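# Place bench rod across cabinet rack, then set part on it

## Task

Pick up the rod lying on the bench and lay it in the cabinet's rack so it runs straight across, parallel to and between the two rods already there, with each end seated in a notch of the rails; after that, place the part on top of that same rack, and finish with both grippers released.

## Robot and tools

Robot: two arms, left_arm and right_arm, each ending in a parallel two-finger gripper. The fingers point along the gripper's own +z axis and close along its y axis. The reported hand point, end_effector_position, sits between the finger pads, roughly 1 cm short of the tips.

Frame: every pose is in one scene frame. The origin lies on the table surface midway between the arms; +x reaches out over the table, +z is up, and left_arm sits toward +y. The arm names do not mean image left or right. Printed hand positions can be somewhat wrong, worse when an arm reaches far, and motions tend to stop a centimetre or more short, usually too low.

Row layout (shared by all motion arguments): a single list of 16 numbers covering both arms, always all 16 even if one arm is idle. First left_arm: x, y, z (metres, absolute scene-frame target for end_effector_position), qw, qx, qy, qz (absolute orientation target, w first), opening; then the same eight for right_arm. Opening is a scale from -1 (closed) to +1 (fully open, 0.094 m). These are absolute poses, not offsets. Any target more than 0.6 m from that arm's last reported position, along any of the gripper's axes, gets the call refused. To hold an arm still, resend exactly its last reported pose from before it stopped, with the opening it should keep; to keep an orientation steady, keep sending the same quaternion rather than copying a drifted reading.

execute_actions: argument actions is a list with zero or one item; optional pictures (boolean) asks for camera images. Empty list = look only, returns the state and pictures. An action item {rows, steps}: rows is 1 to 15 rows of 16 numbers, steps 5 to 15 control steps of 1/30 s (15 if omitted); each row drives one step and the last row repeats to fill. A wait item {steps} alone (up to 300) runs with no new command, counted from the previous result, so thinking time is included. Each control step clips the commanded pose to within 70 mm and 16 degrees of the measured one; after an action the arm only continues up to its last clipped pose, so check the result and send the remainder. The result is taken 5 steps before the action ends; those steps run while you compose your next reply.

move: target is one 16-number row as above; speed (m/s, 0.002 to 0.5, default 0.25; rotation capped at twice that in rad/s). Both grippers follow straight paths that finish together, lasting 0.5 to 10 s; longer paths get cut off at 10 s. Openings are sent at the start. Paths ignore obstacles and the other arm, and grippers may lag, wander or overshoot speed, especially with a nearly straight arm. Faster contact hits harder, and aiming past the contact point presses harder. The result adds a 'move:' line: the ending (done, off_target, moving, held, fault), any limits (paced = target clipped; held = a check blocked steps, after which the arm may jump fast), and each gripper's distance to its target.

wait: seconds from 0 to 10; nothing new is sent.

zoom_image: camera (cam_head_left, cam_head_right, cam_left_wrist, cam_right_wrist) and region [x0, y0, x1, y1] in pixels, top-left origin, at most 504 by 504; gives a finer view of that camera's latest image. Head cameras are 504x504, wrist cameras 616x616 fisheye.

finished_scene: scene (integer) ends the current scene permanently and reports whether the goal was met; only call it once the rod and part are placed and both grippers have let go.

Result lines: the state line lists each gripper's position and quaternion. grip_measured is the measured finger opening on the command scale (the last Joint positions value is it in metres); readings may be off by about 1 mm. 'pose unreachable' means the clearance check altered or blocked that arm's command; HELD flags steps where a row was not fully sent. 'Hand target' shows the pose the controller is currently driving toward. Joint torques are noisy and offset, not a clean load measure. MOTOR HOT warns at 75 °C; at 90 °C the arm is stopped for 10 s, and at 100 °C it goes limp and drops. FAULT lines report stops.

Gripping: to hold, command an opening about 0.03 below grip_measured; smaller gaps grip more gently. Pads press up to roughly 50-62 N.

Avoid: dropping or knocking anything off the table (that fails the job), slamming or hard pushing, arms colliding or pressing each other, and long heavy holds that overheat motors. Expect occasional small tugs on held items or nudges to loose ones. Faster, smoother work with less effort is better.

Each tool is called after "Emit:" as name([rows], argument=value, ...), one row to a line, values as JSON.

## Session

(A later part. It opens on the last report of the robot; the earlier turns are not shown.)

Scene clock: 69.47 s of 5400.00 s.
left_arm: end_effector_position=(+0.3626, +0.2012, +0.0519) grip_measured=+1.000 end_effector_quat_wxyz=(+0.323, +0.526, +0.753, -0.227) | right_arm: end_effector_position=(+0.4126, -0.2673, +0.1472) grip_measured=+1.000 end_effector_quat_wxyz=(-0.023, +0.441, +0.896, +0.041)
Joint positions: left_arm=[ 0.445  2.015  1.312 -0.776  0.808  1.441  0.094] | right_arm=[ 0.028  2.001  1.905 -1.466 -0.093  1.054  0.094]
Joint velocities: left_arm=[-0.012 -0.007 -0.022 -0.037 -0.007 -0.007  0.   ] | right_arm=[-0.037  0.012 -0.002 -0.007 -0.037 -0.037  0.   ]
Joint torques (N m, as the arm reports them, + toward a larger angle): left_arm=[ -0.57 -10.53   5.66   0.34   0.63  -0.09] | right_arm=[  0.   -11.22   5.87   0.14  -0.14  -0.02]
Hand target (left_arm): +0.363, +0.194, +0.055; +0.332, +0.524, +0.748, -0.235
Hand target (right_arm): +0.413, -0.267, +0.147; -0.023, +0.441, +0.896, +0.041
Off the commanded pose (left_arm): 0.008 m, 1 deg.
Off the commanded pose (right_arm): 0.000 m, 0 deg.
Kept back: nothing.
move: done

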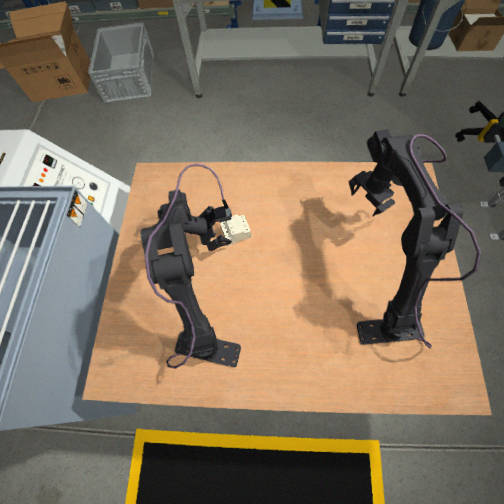

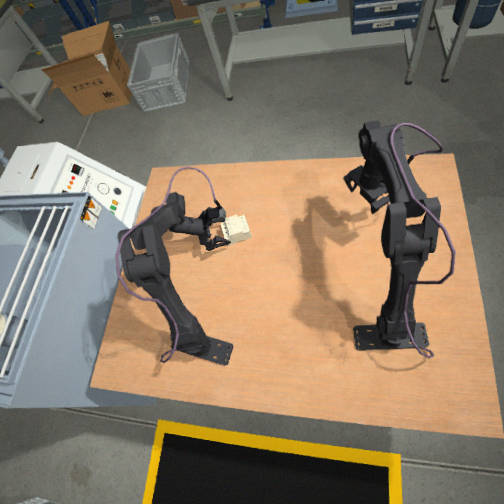

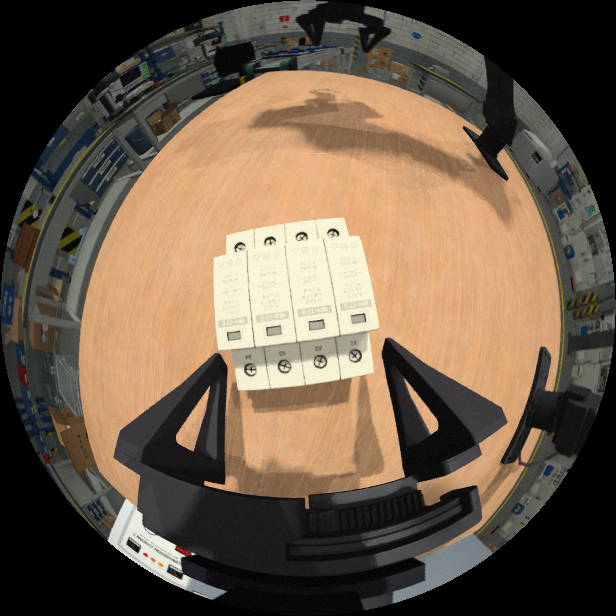

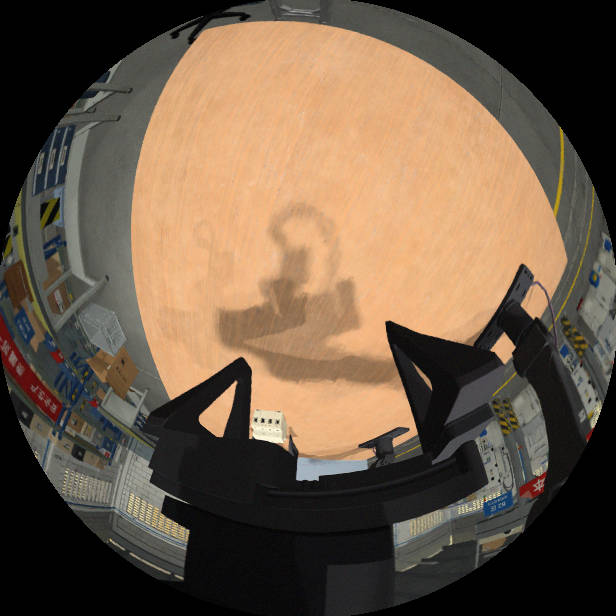

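Emit:
move(target=[0.372,0.167,0.046,0.333,0.524,0.749,-0.234,1, 0.4126,-0.2673,0.1472,-0.023,0.441,0.896,0.041,1], speed=0.04)

Emit:
move(target=[0.372,0.167,0.046,0.333,0.524,0.749,-0.234,0.48, 0.4126,-0.2673,0.1472,-0.023,0.441,0.896,0.041,1], speed=0.04)

Scene clock: 70.97 s of 5400.00 s.
left_arm: end_effector_position=(+0.3736, +0.1738, +0.0467) grip_measured=+1.000 end_effector_quat_wxyz=(+0.328, +0.527, +0.751, -0.224) | right_arm: end_effector_position=(+0.4126, -0.2673, +0.1472) grip_measured=+1.000 end_effector_quat_wxyz=(-0.023, +0.441, +0.896, +0.041)
Joint positions: left_arm=[ 0.367  2.015  1.282 -0.651  0.801  1.326  0.094] | right_arm=[ 0.028  2.001  1.905 -1.466 -0.093  1.054  0.094]
Joint velocities: left_arm=[-0.002  0.002 -0.017  0.051  0.022 -0.095  0.   ] | right_arm=[-0.012 -0.012  0.002 -0.051  0.007 -0.007  0.   ]
Joint torques (N m, as the arm reports them, + toward a larger angle): left_arm=[-0.59 -9.84  5.74  0.46  0.59 -0.07] | right_arm=[ -0.07 -11.16   6.01   0.07  -0.12  -0.03]
Hand target (left_arm): +0.372, +0.167, +0.046; +0.333, +0.524, +0.748, -0.235
Hand target (right_arm): +0.413, -0.267, +0.147; -0.023, +0.441, +0.896, +0.041
Off the commanded pose (left_arm): 0.007 m, 1 deg.
Off the commanded pose (right_arm): 0.000 m, 0 deg.
Kept back: nothing.
move: done

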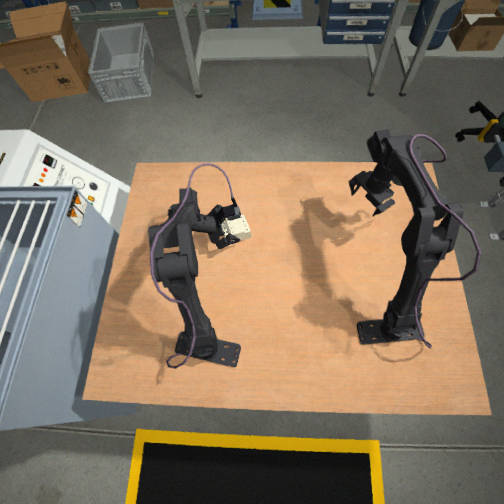

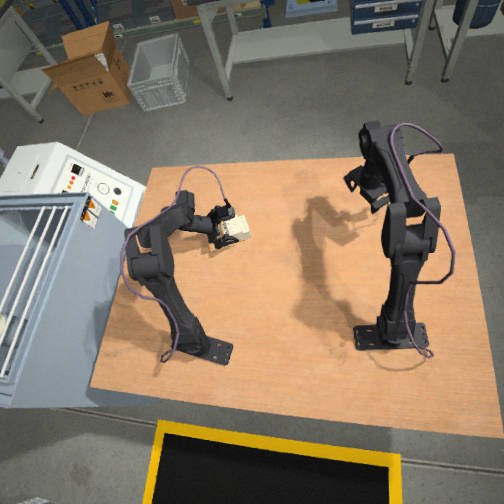

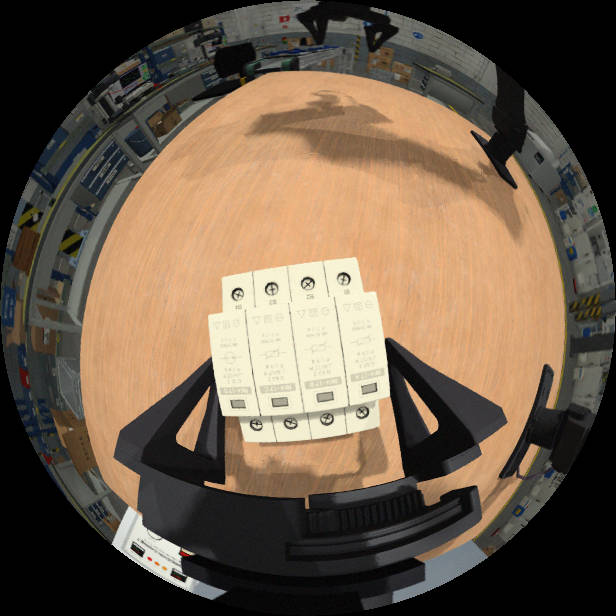

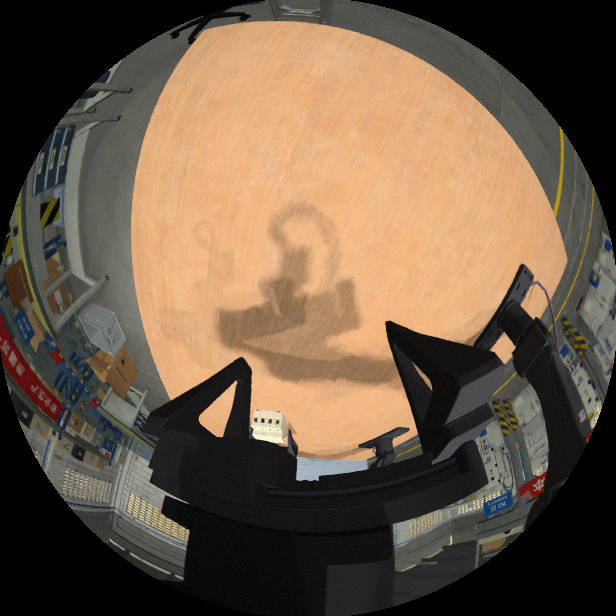

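Scene clock: 71.67 s of 5400.00 s.
left_arm: end_effector_position=(+0.3736, +0.1742, +0.0462) grip_measured=+0.528 end_effector_quat_wxyz=(+0.327, +0.526, +0.752, -0.223) | right_arm: end_effector_position=(+0.4126, -0.2673, +0.1472) grip_measured=+1.000 end_effector_quat_wxyz=(-0.023, +0.441, +0.896, +0.041)
Joint positions: left_arm=[ 0.367  2.015  1.282 -0.651  0.798  1.324  0.072] | right_arm=[ 0.028  2.001  1.905 -1.466 -0.093  1.054  0.094]
Joint velocities: left_arm=[ 0.002 -0.002  0.007  0.007 -0.037 -0.022 -0.001] | right_arm=[ 0.007 -0.007 -0.002 -0.022  0.022 -0.051  0.   ]
Joint torques (N m, as the arm reports them, + toward a larger angle): left_arm=[ -0.61 -10.01   5.43   0.52   0.6   -0.12] | right_arm=[ -0.16 -11.27   5.7    0.08  -0.06  -0.01]
Hand target (left_arm): +0.372, +0.167, +0.046; +0.332, +0.524, +0.749, -0.234
Hand target (right_arm): +0.413, -0.267, +0.147; -0.023, +0.441, +0.896, +0.041
Off the commanded pose (left_arm): 0.007 m, 1 deg.
Off the commanded pose (right_arm): 0.000 m, 0 deg.
Kept back: nothing.
move: done

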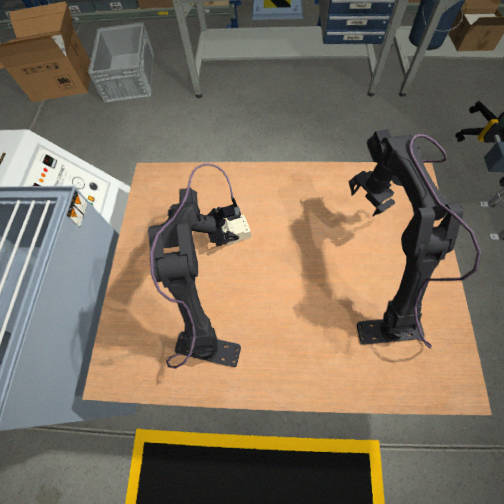

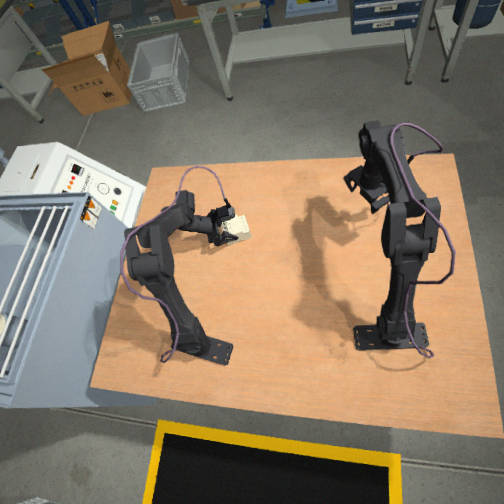

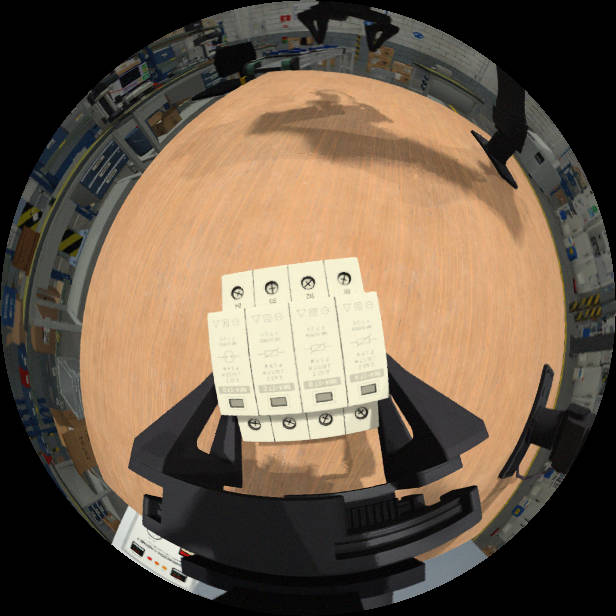

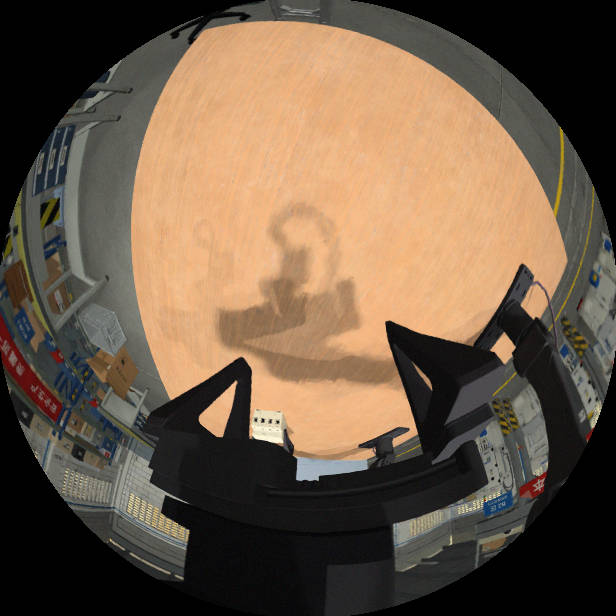

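Emit:
move(target=[0.372,0.18,0.10,0.333,0.524,0.749,-0.234,0.48, 0.4126,-0.2673,0.1472,-0.023,0.441,0.896,0.041,1], speed=0.1)

Emit:
move(target=[0.38,0.32,0.25,0.405,-0.08,0.910,0.035,0.48, 0.4126,-0.2673,0.1472,-0.023,0.441,0.896,0.041,1])

Emit:
move(target=[0.10,0.60,0.345,0.288,-0.646,0.646,0.288,0.48, 0.4126,-0.2673,0.1472,-0.023,0.441,0.896,0.041,1])

Emit:
move(target=[0.07,0.80,0.30,0.295,-0.643,0.643,0.295,0.48, 0.4126,-0.2673,0.1472,-0.023,0.441,0.896,0.041,1], speed=0.12)

Scene clock: 73.10 s of 5400.00 s.
left_arm: end_effector_position=(+0.3613, +0.1832, +0.0681) grip_measured=+0.528 end_effector_quat_wxyz=(+0.289, +0.522, +0.769, -0.230) | right_arm: end_effector_position=(+0.4126, -0.2673, +0.1472) grip_measured=+1.000 end_effector_quat_wxyz=(-0.023, +0.441, +0.896, +0.041)
Joint positions: left_arm=[ 0.381  1.981  1.363 -0.852  0.752  1.349  0.072] | right_arm=[ 0.028  2.001  1.905 -1.466 -0.093  1.054  0.094]
Joint velocities: left_arm=[ 0.007  0.002  0.007 -0.125  0.037  0.022 -0.001] | right_arm=[-0.022  0.012 -0.022  0.037 -0.066  0.051  0.   ]
Joint torques (N m, as the arm reports them, + toward a larger angle): left_arm=[  0.84 -13.05  10.15   0.13   1.02   0.09] | right_arm=[ -0.23 -11.1    5.71   0.16  -0.1    0.03]
Hand target (left_arm): +0.370, +0.180, +0.100; +0.333, +0.524, +0.749, -0.232
Hand target (right_arm): +0.413, -0.267, +0.147; -0.023, +0.441, +0.896, +0.041
Off the commanded pose (left_arm): 0.034 m, 6 deg.
Off the commanded pose (right_arm): 0.000 m, 0 deg.
Kept back: nothing.
move: off_target (left_arm)

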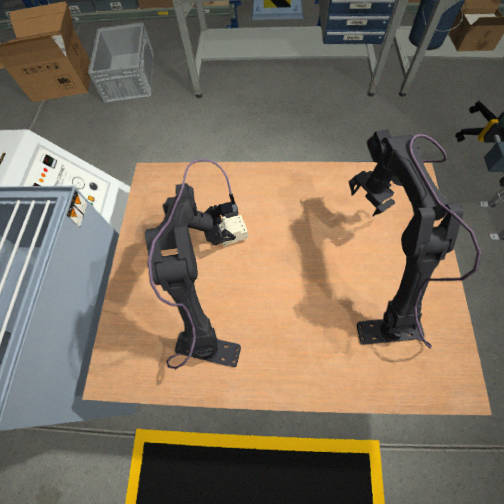

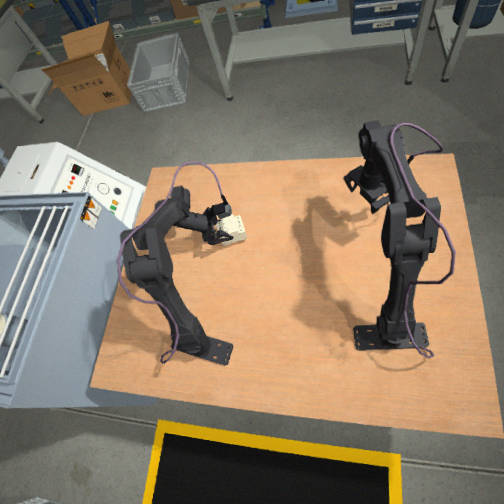

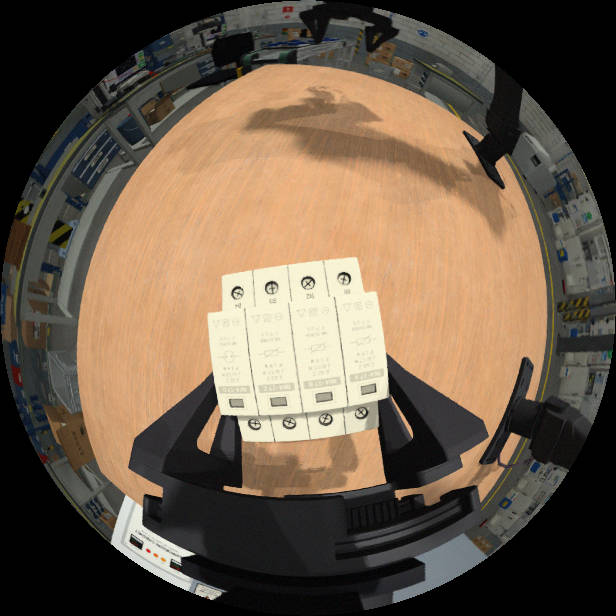

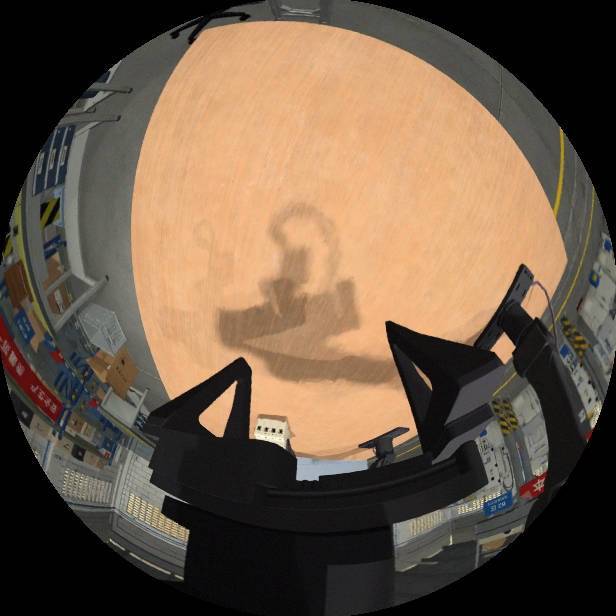

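Scene clock: 76.53 s of 5400.00 s.
left_arm: end_effector_position=(+0.3579, +0.3193, +0.2081) grip_measured=+0.527 end_effector_quat_wxyz=(+0.336, -0.078, +0.938, +0.031) | right_arm: end_effector_position=(+0.4126, -0.2673, +0.1472) grip_measured=+1.000 end_effector_quat_wxyz=(-0.023, +0.441, +0.896, +0.041)
Joint positions: left_arm=[ 0.432  1.471  1.305 -0.717  0.046  0.064  0.072] | right_arm=[ 0.028  2.001  1.905 -1.466 -0.093  1.054  0.094]
Joint velocities: left_arm=[ 0.007  0.007  0.002 -0.022 -0.051  0.037  0.   ] | right_arm=[ 0.002 -0.007 -0.002 -0.037  0.007 -0.051  0.   ]
Joint torques (N m, as the arm reports them, + toward a larger angle): left_arm=[-0.8  -9.17 12.61  1.57 -0.01 -0.09] | right_arm=[ -0.05 -11.08   5.89   0.19  -0.1    0.01]
Hand target (left_arm): +0.373, +0.319, +0.250; +0.400, -0.075, +0.913, +0.039
Hand target (right_arm): +0.413, -0.267, +0.147; -0.023, +0.441, +0.896, +0.041
Off the commanded pose (left_arm): 0.047 m, 8 deg.
Off the commanded pose (right_arm): 0.000 m, 0 deg.
Kept back: nothing.
move: off_target (left_arm)

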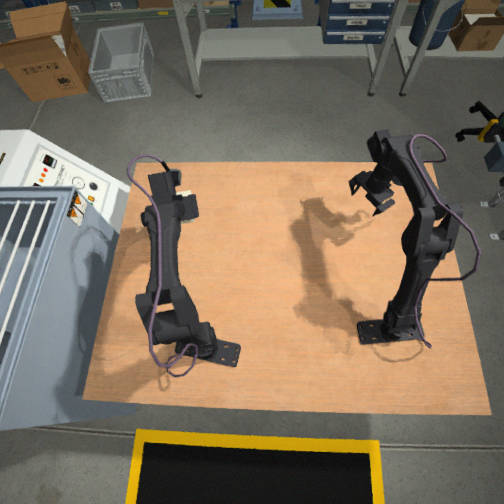

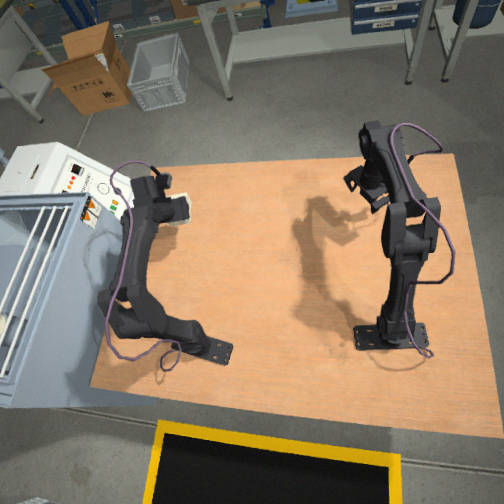

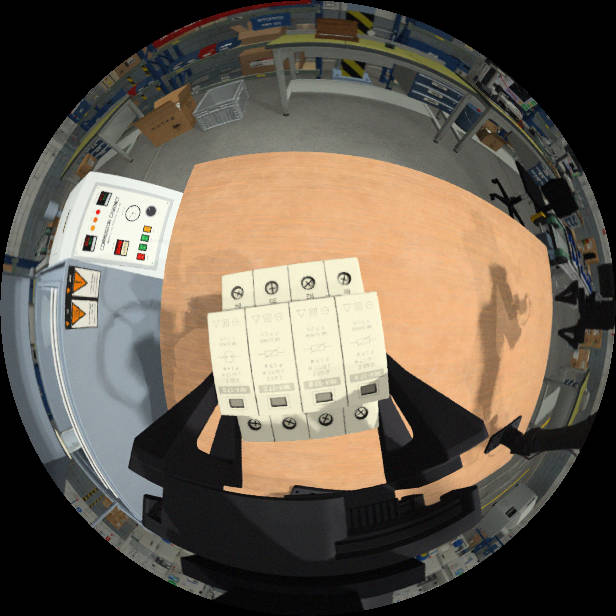

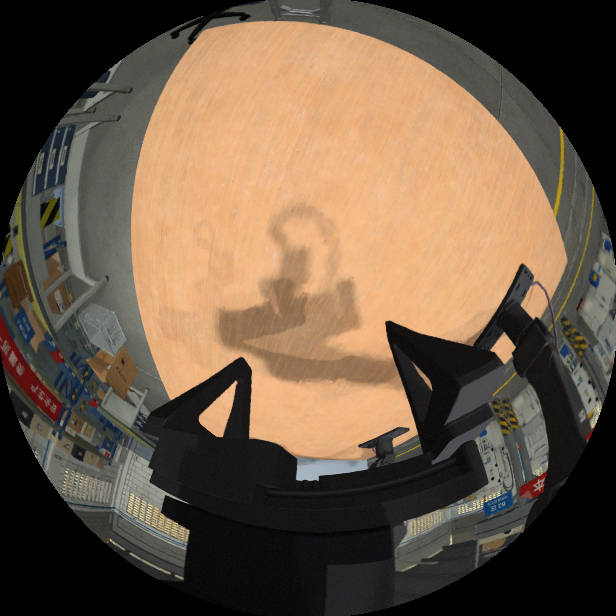

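Scene clock: 79.97 s of 5400.00 s.
left_arm: end_effector_position=(+0.0997, +0.5817, +0.3130) grip_measured=+0.527 end_effector_quat_wxyz=(-0.242, +0.641, -0.680, -0.261) | right_arm: end_effector_position=(+0.4126, -0.2673, +0.1472) grip_measured=+1.000 end_effector_quat_wxyz=(-0.023, +0.441, +0.896, +0.041)
Joint positions: left_arm=[ 1.231  1.521  1.775 -1.171 -0.345 -0.348  0.072] | right_arm=[ 0.028  2.001  1.905 -1.466 -0.093  1.054  0.094]
Joint velocities: left_arm=[ 0.007  0.012 -0.007 -0.037  0.007  0.007  0.001] | right_arm=[ 0.002 -0.002 -0.002  0.007  0.037 -0.007  0.   ]
Joint torques (N m, as the arm reports them, + toward a larger angle): left_arm=[ 0.6  -7.1  11.68  1.47 -0.44 -0.09] | right_arm=[ -0.16 -11.22   5.9    0.11  -0.11  -0.03]
Hand target (left_arm): +0.095, +0.593, +0.344; -0.284, +0.645, -0.647, -0.290
Hand target (right_arm): +0.413, -0.267, +0.147; -0.023, +0.441, +0.896, +0.041
Off the commanded pose (left_arm): 0.037 m, 7 deg.
Off the commanded pose (right_arm): 0.000 m, 0 deg.
Kept back: nothing.
move: off_target (left_arm)

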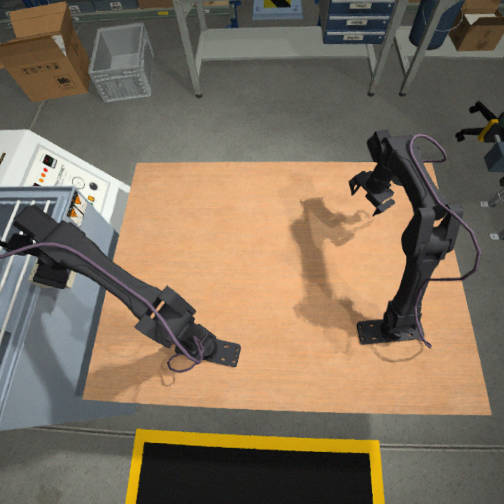

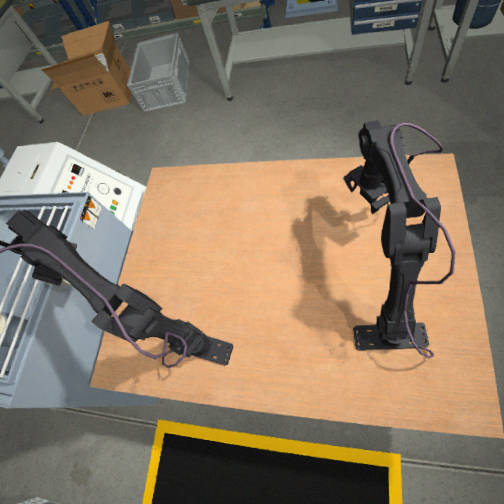

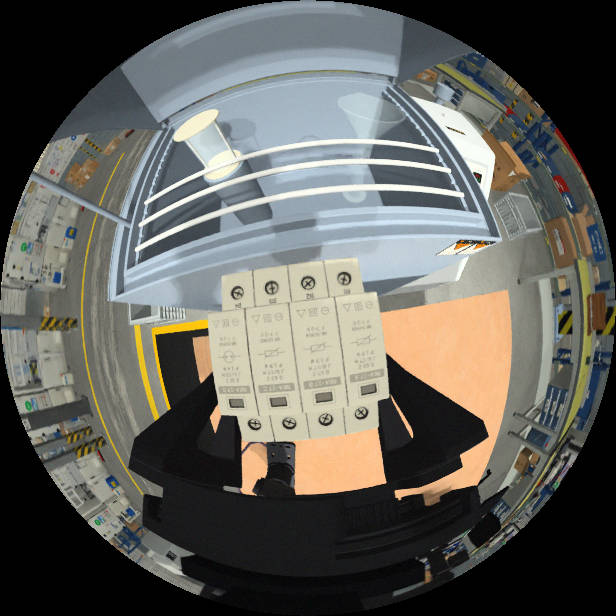

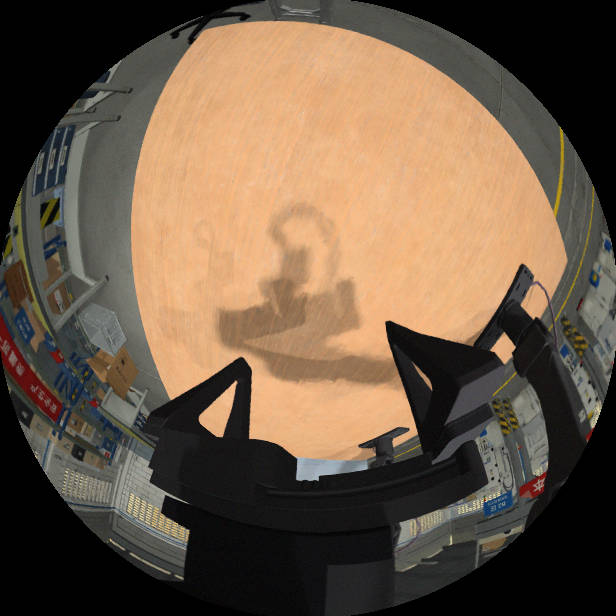

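Scene clock: 82.47 s of 5400.00 s.
left_arm: end_effector_position=(+0.0707, +0.7863, +0.2600) grip_measured=+0.527 end_effector_quat_wxyz=(-0.248, +0.654, -0.665, -0.260) | right_arm: end_effector_position=(+0.4126, -0.2673, +0.1472) grip_measured=+1.000 end_effector_quat_wxyz=(-0.023, +0.441, +0.896, +0.041)
Joint positions: left_arm=[ 1.514  2.238  2.489 -1.103 -0.171 -0.16   0.072] | right_arm=[ 0.028  2.001  1.905 -1.466 -0.093  1.054  0.094]
Joint velocities: left_arm=[ 0.007 -0.007 -0.022 -0.081 -0.066  0.022 -0.001] | right_arm=[ 0.007 -0.002 -0.007  0.037  0.051  0.007  0.   ]
Joint torques (N m, as the arm reports them, + toward a larger angle): left_arm=[  0.66 -14.52  11.85   1.59  -0.13   0.1 ] | right_arm=[ -0.29 -11.2    6.     0.11  -0.1    0.01]
Hand target (left_arm): +0.067, +0.796, +0.302; -0.294, +0.642, -0.643, -0.297
Hand target (right_arm): +0.413, -0.267, +0.147; -0.023, +0.441, +0.896, +0.041
Off the commanded pose (left_arm): 0.042 m, 7 deg.
Off the commanded pose (right_arm): 0.000 m, 0 deg.
Kept back: nothing.
move: off_target (left_arm)

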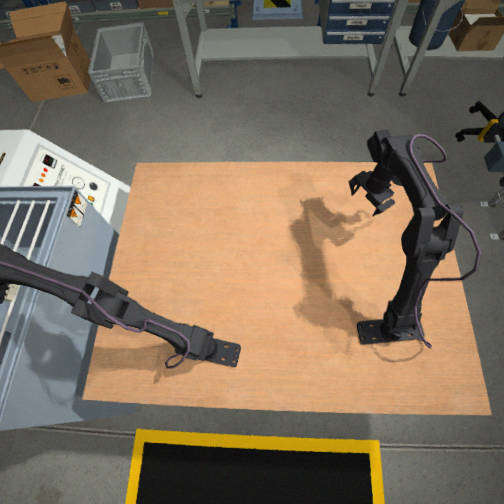

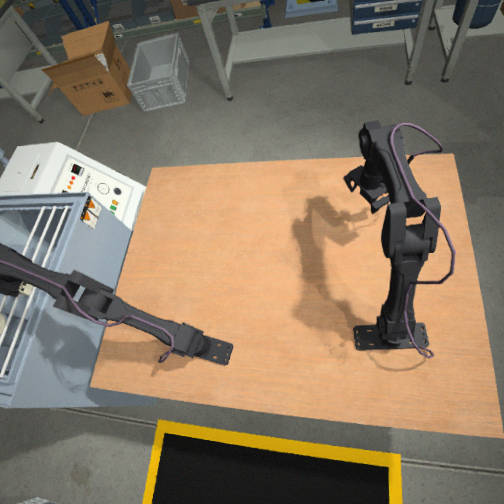

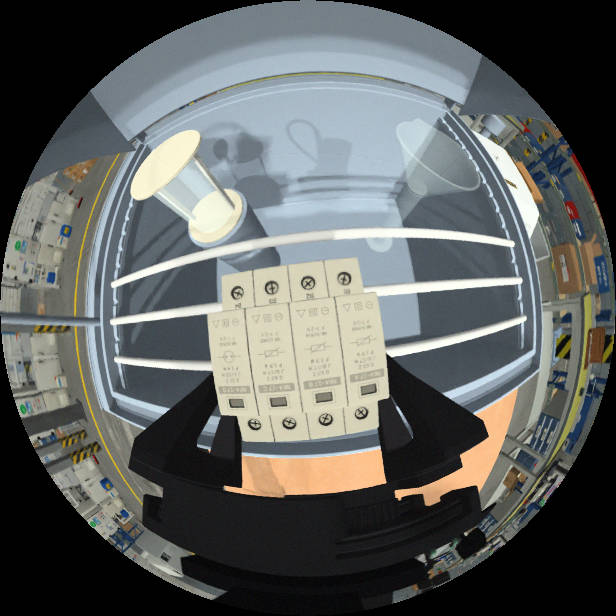

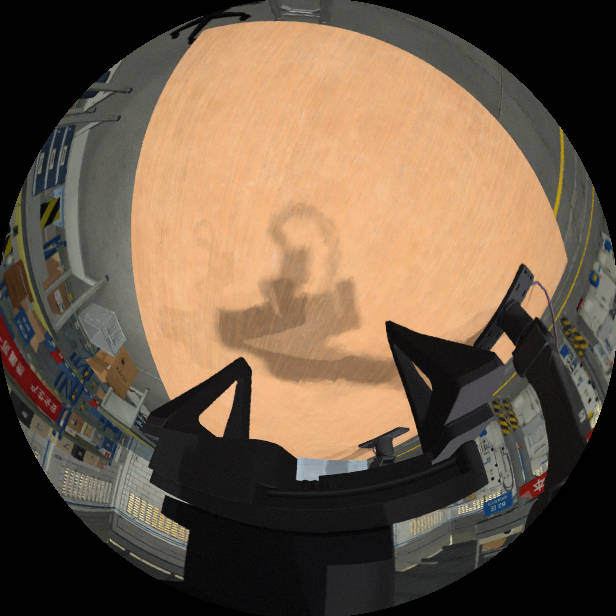

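Emit:
execute_actions([
  {"rows":[[0.067,0.80,0.303,0.30,-0.64,0.64,0.30,0.48, 0.4126,-0.2673,0.1472,-0.023,0.441,0.896,0.041,1],[0.067,0.80,0.303,0.30,-0.64,0.64,0.30,0.48, 0.4126,-0.2673,0.1472,-0.023,0.441,0.896,0.041,1],[0.067,0.804,0.303,0.306,-0.637,0.637,0.306,0.48, 0.4126,-0.2673,0.1472,-0.023,0.441,0.896,0.041,1],[0.067,0.804,0.303,0.306,-0.637,0.637,0.306,0.48, 0.4126,-0.2673,0.1472,-0.023,0.441,0.896,0.041,1],[0.067,0.808,0.303,0.311,-0.635,0.635,0.311,0.48, 0.4126,-0.2673,0.1472,-0.023,0.441,0.896,0.041,1],[0.067,0.808,0.303,0.311,-0.635,0.635,0.311,0.48, 0.4126,-0.2673,0.1472,-0.023,0.441,0.896,0.041,1],[0.067,0.812,0.303,0.316,-0.632,0.632,0.316,0.48, 0.4126,-0.2673,0.1472,-0.023,0.441,0.896,0.041,1],[0.067,0.812,0.303,0.316,-0.632,0.632,0.316,0.48, 0.4126,-0.2673,0.1472,-0.023,0.441,0.896,0.041,1],[0.067,0.815,0.303,0.324,-0.632,0.628,0.318,0.48, 0.4126,-0.2673,0.1472,-0.023,0.441,0.896,0.041,1]],"steps":15},
])

Emit:
wait(seconds=0.4)

Scene clock: 83.13 s of 5400.00 s.
left_arm: end_effector_position=(+0.0721, +0.7918, +0.2474) grip_measured=+0.527 end_effector_quat_wxyz=(-0.247, +0.652, -0.667, -0.261) | right_arm: end_effector_position=(+0.4126, -0.2673, +0.1472) grip_measured=+1.000 end_effector_quat_wxyz=(-0.023, +0.441, +0.896, +0.041)
Joint positions: left_arm=[ 1.514  2.233  2.425 -1.044 -0.171 -0.155  0.072] | right_arm=[ 0.028  2.001  1.905 -1.466 -0.093  1.054  0.094]
Joint velocities: left_arm=[ 0.002 -0.051 -0.364  0.256  0.022  0.007  0.   ] | right_arm=[-0.002 -0.007  0.002 -0.007 -0.037 -0.007  0.   ]
Joint torques (N m, as the arm reports them, + toward a larger angle): left_arm=[  1.05 -17.73   9.45   1.84  -0.19   0.09] | right_arm=[ -0.4  -11.27   6.05   0.13  -0.09  -0.05]
Steps of this call (steps 1 to 10: nothing new was sent; steps 11 to 20: the first 10 steps of this action). Readings (end_effector_position):
11: left_arm (+0.0706, +0.7858, +0.2597) | right_arm (+0.4126, -0.2673, +0.1472)
12: left_arm (+0.0706, +0.7858, +0.2597) | right_arm (+0.4126, -0.2673, +0.1472)
14: left_arm (+0.0707, +0.7865, +0.2583) | right_arm (+0.4126, -0.2673, +0.1472)
18: left_arm (+0.0716, +0.7899, +0.2519) | right_arm (+0.4126, -0.2673, +0.1472)
20: the state above

Scene clock: 83.70 s of 5400.00 s.
left_arm: end_effector_position=(+0.0732, +0.7966, +0.2494) grip_measured=+0.527 end_effector_quat_wxyz=(-0.261, +0.649, -0.662, -0.269) | right_arm: end_effector_position=(+0.4126, -0.2673, +0.1472) grip_measured=+1.000 end_effector_quat_wxyz=(-0.023, +0.441, +0.896, +0.041)
Joint positions: left_arm=[ 1.514  2.213  2.375 -0.98  -0.171 -0.153  0.072] | right_arm=[ 0.028  2.001  1.905 -1.466 -0.093  1.054  0.094]
Joint velocities: left_arm=[-0.017 -0.007 -0.007 -0.007 -0.037 -0.081  0.   ] | right_arm=[-0.012 -0.002 -0.002 -0.022  0.095 -0.081  0.   ]
Joint torques (N m, as the arm reports them, + toward a larger angle): left_arm=[  1.01 -17.27   9.2    1.94  -0.16   0.09] | right_arm=[ -0.31 -11.17   6.     0.12  -0.07   0.  ]
Hand target (left_arm): +0.065, +0.807, +0.304; -0.319, +0.634, -0.629, -0.318
Hand target (right_arm): +0.413, -0.267, +0.147; -0.023, +0.441, +0.896, +0.041
Off the commanded pose (left_arm): 0.057 m, 10 deg.
Off the commanded pose (right_arm): 0.000 m, 0 deg.
Kept back: nothing.
Steps of this call (steps 1 to 5: the last 5 steps of your previous action; steps 6 to 17: nothing new was sent). Readings (end_effector_position):
1: left_arm (+0.0722, +0.7924, +0.2452) | right_arm (+0.4126, -0.2673, +0.1472)
2: left_arm (+0.0723, +0.7929, +0.2430) | right_arm (+0.4126, -0.2673, +0.1472)
4: left_arm (+0.0726, +0.7941, +0.2429) | right_arm (+0.4126, -0.2673, +0.1472)
8: left_arm (+0.0728, +0.7949, +0.2461) | right_arm (+0.4126, -0.2673, +0.1472)
17: the state above

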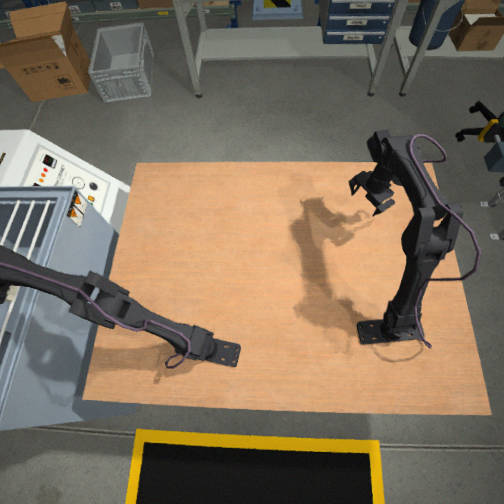

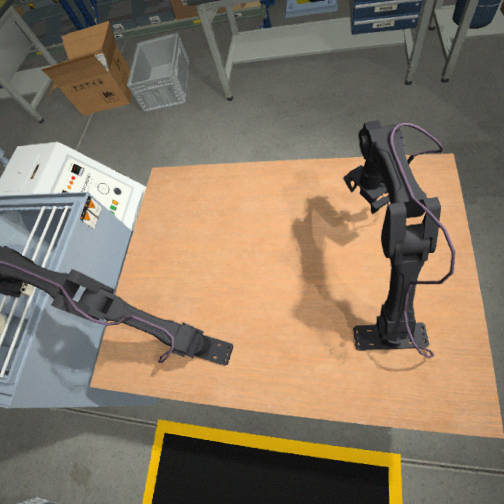

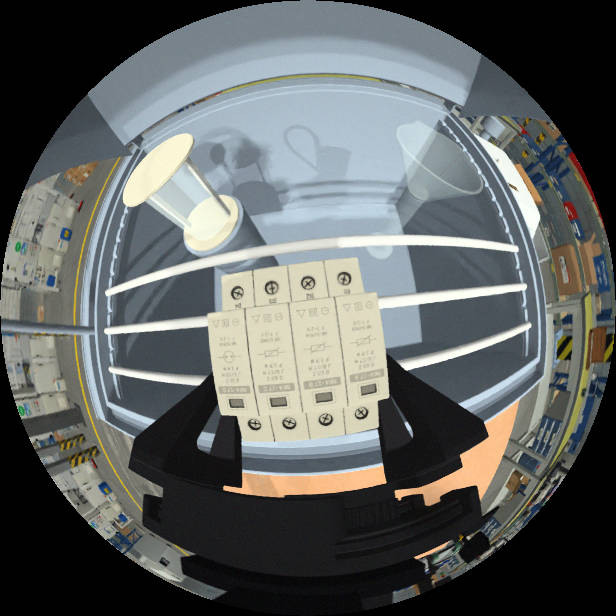

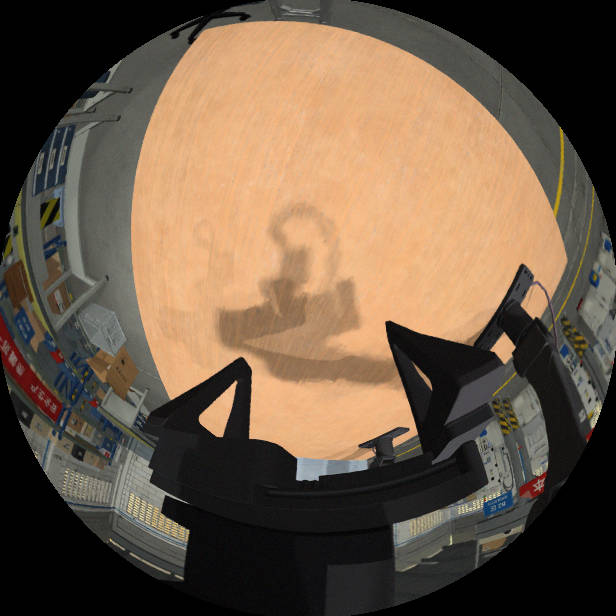

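Emit:
execute_actions([
  {"rows":[[0.067,0.82,0.298,0.324,-0.632,0.628,0.318,0.48, 0.4126,-0.2673,0.1472,-0.023,0.441,0.896,0.041,1]],"steps":15},
])

Emit:
execute_actions([
  {"rows":[[0.067,0.82,0.290,0.324,-0.632,0.628,0.318,0.48, 0.4126,-0.2673,0.1472,-0.023,0.441,0.896,0.041,1]],"steps":15},
])

Emit:
wait(seconds=0.3)

Scene clock: 84.27 s of 5400.00 s.
left_arm: end_effector_position=(+0.0710, +0.8000, +0.2521) grip_measured=+0.527 end_effector_quat_wxyz=(-0.266, +0.648, -0.659, -0.274) | right_arm: end_effector_position=(+0.4126, -0.2673, +0.1472) grip_measured=+1.000 end_effector_quat_wxyz=(-0.023, +0.441, +0.896, +0.041)
Joint positions: left_arm=[ 1.52   2.213  2.375 -0.964 -0.171 -0.151  0.072] | right_arm=[ 0.028  2.001  1.905 -1.466 -0.093  1.054  0.094]
Joint velocities: left_arm=[ 0.012 -0.012 -0.007  0.051 -0.051 -0.022 -0.001] | right_arm=[-0.022 -0.002 -0.002  0.037  0.022  0.007  0.   ]
Joint torques (N m, as the arm reports them, + toward a larger angle): left_arm=[  0.78 -15.55   9.78   1.94  -0.13   0.09] | right_arm=[ -0.12 -11.17   5.74   0.15  -0.1    0.03]
Steps of this call (steps 1 to 7: nothing new was sent; steps 8 to 17: the first 10 steps of this action). Readings (end_effector_position):
8: left_arm (+0.0733, +0.7968, +0.2495) | right_arm (+0.4126, -0.2673, +0.1472)
9: left_arm (+0.0734, +0.7972, +0.2499) | right_arm (+0.4126, -0.2673, +0.1472)
11: left_arm (+0.0731, +0.7981, +0.2507) | right_arm (+0.4126, -0.2673, +0.1472)
15: left_arm (+0.0716, +0.7997, +0.2519) | right_arm (+0.4126, -0.2673, +0.1472)
17: the state above

Scene clock: 84.77 s of 5400.00 s.
left_arm: end_effector_position=(+0.0717, +0.8035, +0.2405) grip_measured=+0.527 end_effector_quat_wxyz=(-0.266, +0.648, -0.659, -0.274) | right_arm: end_effector_position=(+0.4126, -0.2673, +0.1472) grip_measured=+1.000 end_effector_quat_wxyz=(-0.023, +0.441, +0.896, +0.041)
Joint positions: left_arm=[ 1.52   2.208  2.318 -0.913 -0.17  -0.151  0.072] | right_arm=[ 0.028  2.001  1.905 -1.466 -0.093  1.054  0.094]
Joint velocities: left_arm=[-0.002 -0.002 -0.061  0.007 -0.022 -0.022 -0.   ] | right_arm=[-0.022  0.007  0.022 -0.037 -0.095  0.037  0.   ]
Joint torques (N m, as the arm reports them, + toward a larger angle): left_arm=[  0.8  -16.96   9.28   1.9   -0.13   0.09] | right_arm=[ -0.08 -11.13   5.66   0.11  -0.08  -0.02]
Off your previous action's commanded pose (left_arm): 0.050 m, 9 deg at its last step (step 5 of this call).
Off your previous action's commanded pose (right_arm): 0.000 m, 0 deg at its last step (step 5 of this call).
Steps of this call (steps 1 to 5: the last 5 steps of your previous action; steps 6 to 15: the first 10 steps of this action). Readings (end_effector_position):
6: left_arm (+0.0709, +0.8006, +0.2510) | right_arm (+0.4126, -0.2673, +0.1472)
7: left_arm (+0.0711, +0.8012, +0.2501) | right_arm (+0.4126, -0.2673, +0.1472)
9: left_arm (+0.0714, +0.8022, +0.2458) | right_arm (+0.4126, -0.2673, +0.1472)
13: left_arm (+0.0716, +0.8030, +0.2407) | right_arm (+0.4126, -0.2673, +0.1472)
15: the state above

Scene clock: 85.23 s of 5400.00 s.
left_arm: end_effector_position=(+0.0719, +0.8040, +0.2399) grip_measured=+0.527 end_effector_quat_wxyz=(-0.266, +0.648, -0.659, -0.274) | right_arm: end_effector_position=(+0.4126, -0.2673, +0.1472) grip_measured=+1.000 end_effector_quat_wxyz=(-0.023, +0.441, +0.896, +0.041)
Joint positions: left_arm=[ 1.52   2.208  2.314 -0.908 -0.17  -0.151  0.072] | right_arm=[ 0.028  2.001  1.905 -1.466 -0.093  1.054  0.094]
Joint velocities: left_arm=[-0.012 -0.007  0.002  0.022  0.007  0.051  0.   ] | right_arm=[ 0.012  0.007 -0.017 -0.051  0.022  0.022  0.   ]
Joint torques (N m, as the arm reports them, + toward a larger angle): left_arm=[  0.84 -16.94   9.04   1.92  -0.14   0.08] | right_arm=[ -0.07 -11.44   6.09   0.12  -0.12  -0.04]
Hand target (left_arm): +0.066, +0.814, +0.291; -0.321, +0.633, -0.628, -0.318
Hand target (right_arm): +0.413, -0.267, +0.147; -0.023, +0.441, +0.896, +0.041
Off the commanded pose (left_arm): 0.053 m, 9 deg.
Off the commanded pose (right_arm): 0.000 m, 0 deg.
Kept back: nothing.
Steps of this call (steps 1 to 5: the last 5 steps of your previous action; steps 6 to 14: nothing new was sent). Readings (end_effector_position):
1: left_arm (+0.0717, +0.8035, +0.2399) | right_arm (+0.4126, -0.2673, +0.1472)
2: left_arm (+0.0717, +0.8038, +0.2396) | right_arm (+0.4126, -0.2673, +0.1472)
4: left_arm (+0.0718, +0.8040, +0.2399) | right_arm (+0.4126, -0.2673, +0.1472)
8: left_arm (+0.0719, +0.8040, +0.2399) | right_arm (+0.4126, -0.2673, +0.1472)
14: the state above

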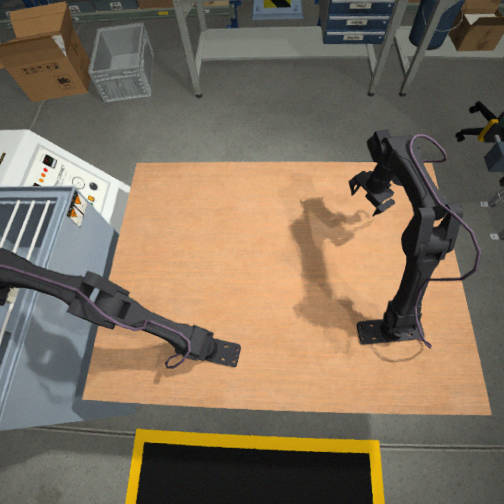

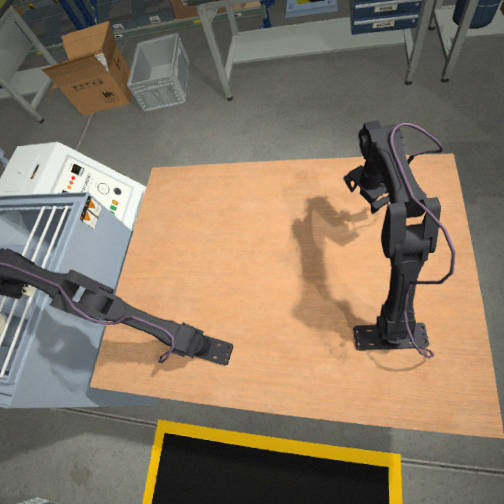

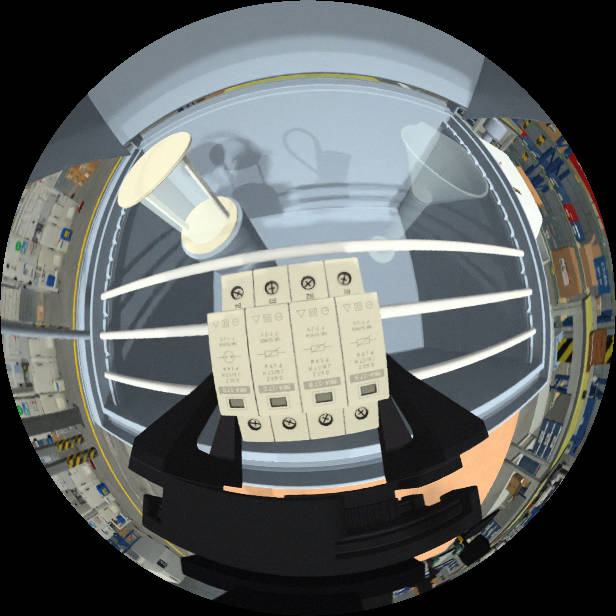

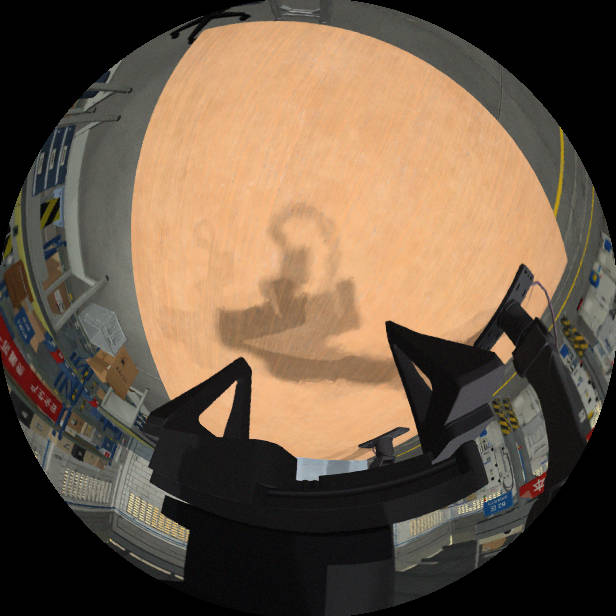

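Centered. Lower gradually until it rests.

Emit:
execute_actions([
  {"rows":[[0.067,0.818,0.284,0.324,-0.632,0.628,0.318,0.48, 0.4126,-0.2673,0.1472,-0.023,0.441,0.896,0.041,1]],"steps":12},
])

Emit:
execute_actions([
  {"rows":[[0.067,0.816,0.277,0.322,-0.633,0.629,0.316,0.48, 0.4126,-0.2673,0.1472,-0.023,0.441,0.896,0.041,1]],"steps":12},
])

Emit:
execute_actions([
  {"rows":[[0.067,0.814,0.268,0.318,-0.635,0.631,0.312,0.48, 0.4126,-0.2673,0.1472,-0.023,0.441,0.896,0.041,1]],"steps":15},
])

Scene clock: 85.67 s of 5400.00 s.
left_arm: end_effector_position=(+0.0718, +0.8036, +0.2387) grip_measured=+0.527 end_effector_quat_wxyz=(-0.271, +0.647, -0.657, -0.277) | right_arm: end_effector_position=(+0.4126, -0.2673, +0.1472) grip_measured=+1.000 end_effector_quat_wxyz=(-0.023, +0.441, +0.896, +0.041)
Joint positions: left_arm=[ 1.52   2.184  2.261 -0.866 -0.17  -0.151  0.072] | right_arm=[ 0.028  2.001  1.905 -1.466 -0.093  1.054  0.094]
Joint velocities: left_arm=[-0.017 -0.037 -0.09   0.066 -0.007  0.007 -0.001] | right_arm=[ 0.017 -0.032  0.002  0.022  0.007 -0.007  0.   ]
Joint torques (N m, as the arm reports them, + toward a larger angle): left_arm=[  0.83 -16.39   8.97   1.85  -0.14   0.09] | right_arm=[ -0.12 -11.28   6.19   0.1   -0.17  -0.03]
Steps of this call (steps 1 to 6: nothing new was sent; steps 7 to 13: the first 7 steps of this action). Readings (end_effector_position):
7: left_arm (+0.0719, +0.8040, +0.2390) | right_arm (+0.4126, -0.2673, +0.1472)
8: left_arm (+0.0719, +0.8040, +0.2388) | right_arm (+0.4126, -0.2673, +0.1472)
10: left_arm (+0.0718, +0.8036, +0.2387) | right_arm (+0.4126, -0.2673, +0.1472)
13: the state above

Scene clock: 86.07 s of 5400.00 s.
left_arm: end_effector_position=(+0.0719, +0.8042, +0.2378) grip_measured=+0.527 end_effector_quat_wxyz=(-0.277, +0.645, -0.654, -0.281) | right_arm: end_effector_position=(+0.4126, -0.2673, +0.1472) grip_measured=+1.000 end_effector_quat_wxyz=(-0.023, +0.441, +0.896, +0.041)
Joint positions: left_arm=[ 1.52   2.166  2.217 -0.825 -0.17  -0.151  0.072] | right_arm=[ 0.028  2.001  1.905 -1.466 -0.093  1.054  0.094]
Joint velocities: left_arm=[-0.002 -0.027 -0.051  0.081 -0.022 -0.051 -0.   ] | right_arm=[ 0.007  0.012 -0.002 -0.051 -0.037  0.022  0.   ]
Joint torques (N m, as the arm reports them, + toward a larger angle): left_arm=[  0.79 -15.89   8.61   1.79  -0.13   0.07] | right_arm=[ -0.11 -11.28   5.74   0.15  -0.05   0.02]
Off your previous action's commanded pose (left_arm): 0.048 m, 8 deg at its last step (step 5 of this call).
Off your previous action's commanded pose (right_arm): 0.000 m, 0 deg at its last step (step 5 of this call).
Steps of this call (steps 1 to 5: the last 5 steps of your previous action; steps 6 to 12: the first 7 steps of this action). Readings (end_effector_position):
6: left_arm (+0.0720, +0.8044, +0.2380) | right_arm (+0.4126, -0.2673, +0.1472)
7: left_arm (+0.0720, +0.8043, +0.2380) | right_arm (+0.4126, -0.2673, +0.1472)
9: left_arm (+0.0719, +0.8042, +0.2377) | right_arm (+0.4126, -0.2673, +0.1472)
12: the state above

Scene clock: 86.57 s of 5400.00 s.
left_arm: end_effector_position=(+0.0720, +0.8047, +0.2371) grip_measured=+0.527 end_effector_quat_wxyz=(-0.282, +0.644, -0.652, -0.284) | right_arm: end_effector_position=(+0.4126, -0.2673, +0.1472) grip_measured=+1.000 end_effector_quat_wxyz=(-0.023, +0.441, +0.896, +0.041)
Joint positions: left_arm=[ 1.52   2.15   2.18  -0.79  -0.17  -0.151  0.072] | right_arm=[ 0.028  2.001  1.905 -1.466 -0.093  1.054  0.094]
Joint velocities: left_arm=[ 0.002 -0.017 -0.002  0.007 -0.007 -0.022 -0.001] | right_arm=[-0.012  0.002  0.007 -0.022 -0.022  0.007  0.   ]
Joint torques (N m, as the arm reports them, + toward a larger angle): left_arm=[  0.79 -15.32   8.13   1.74  -0.11   0.05] | right_arm=[ -0.38 -11.3    5.97   0.11  -0.12   0.04]
Off your previous action's commanded pose (left_arm): 0.041 m, 7 deg at its last step (step 5 of this call).
Off your previous action's commanded pose (right_arm): 0.000 m, 0 deg at its last step (step 5 of this call).
Steps of this call (steps 1 to 5: the last 5 steps of your previous action; steps 6 to 15: the first 10 steps of this action). Readings (end_effector_position):
6: left_arm (+0.0720, +0.8046, +0.2372) | right_arm (+0.4126, -0.2673, +0.1472)
7: left_arm (+0.0720, +0.8047, +0.2371) | right_arm (+0.4126, -0.2673, +0.1472)
9: left_arm (+0.0720, +0.8047, +0.2372) | right_arm (+0.4126, -0.2673, +0.1472)
13: left_arm (+0.0720, +0.8047, +0.2371) | right_arm (+0.4126, -0.2673, +0.1472)
15: the state above


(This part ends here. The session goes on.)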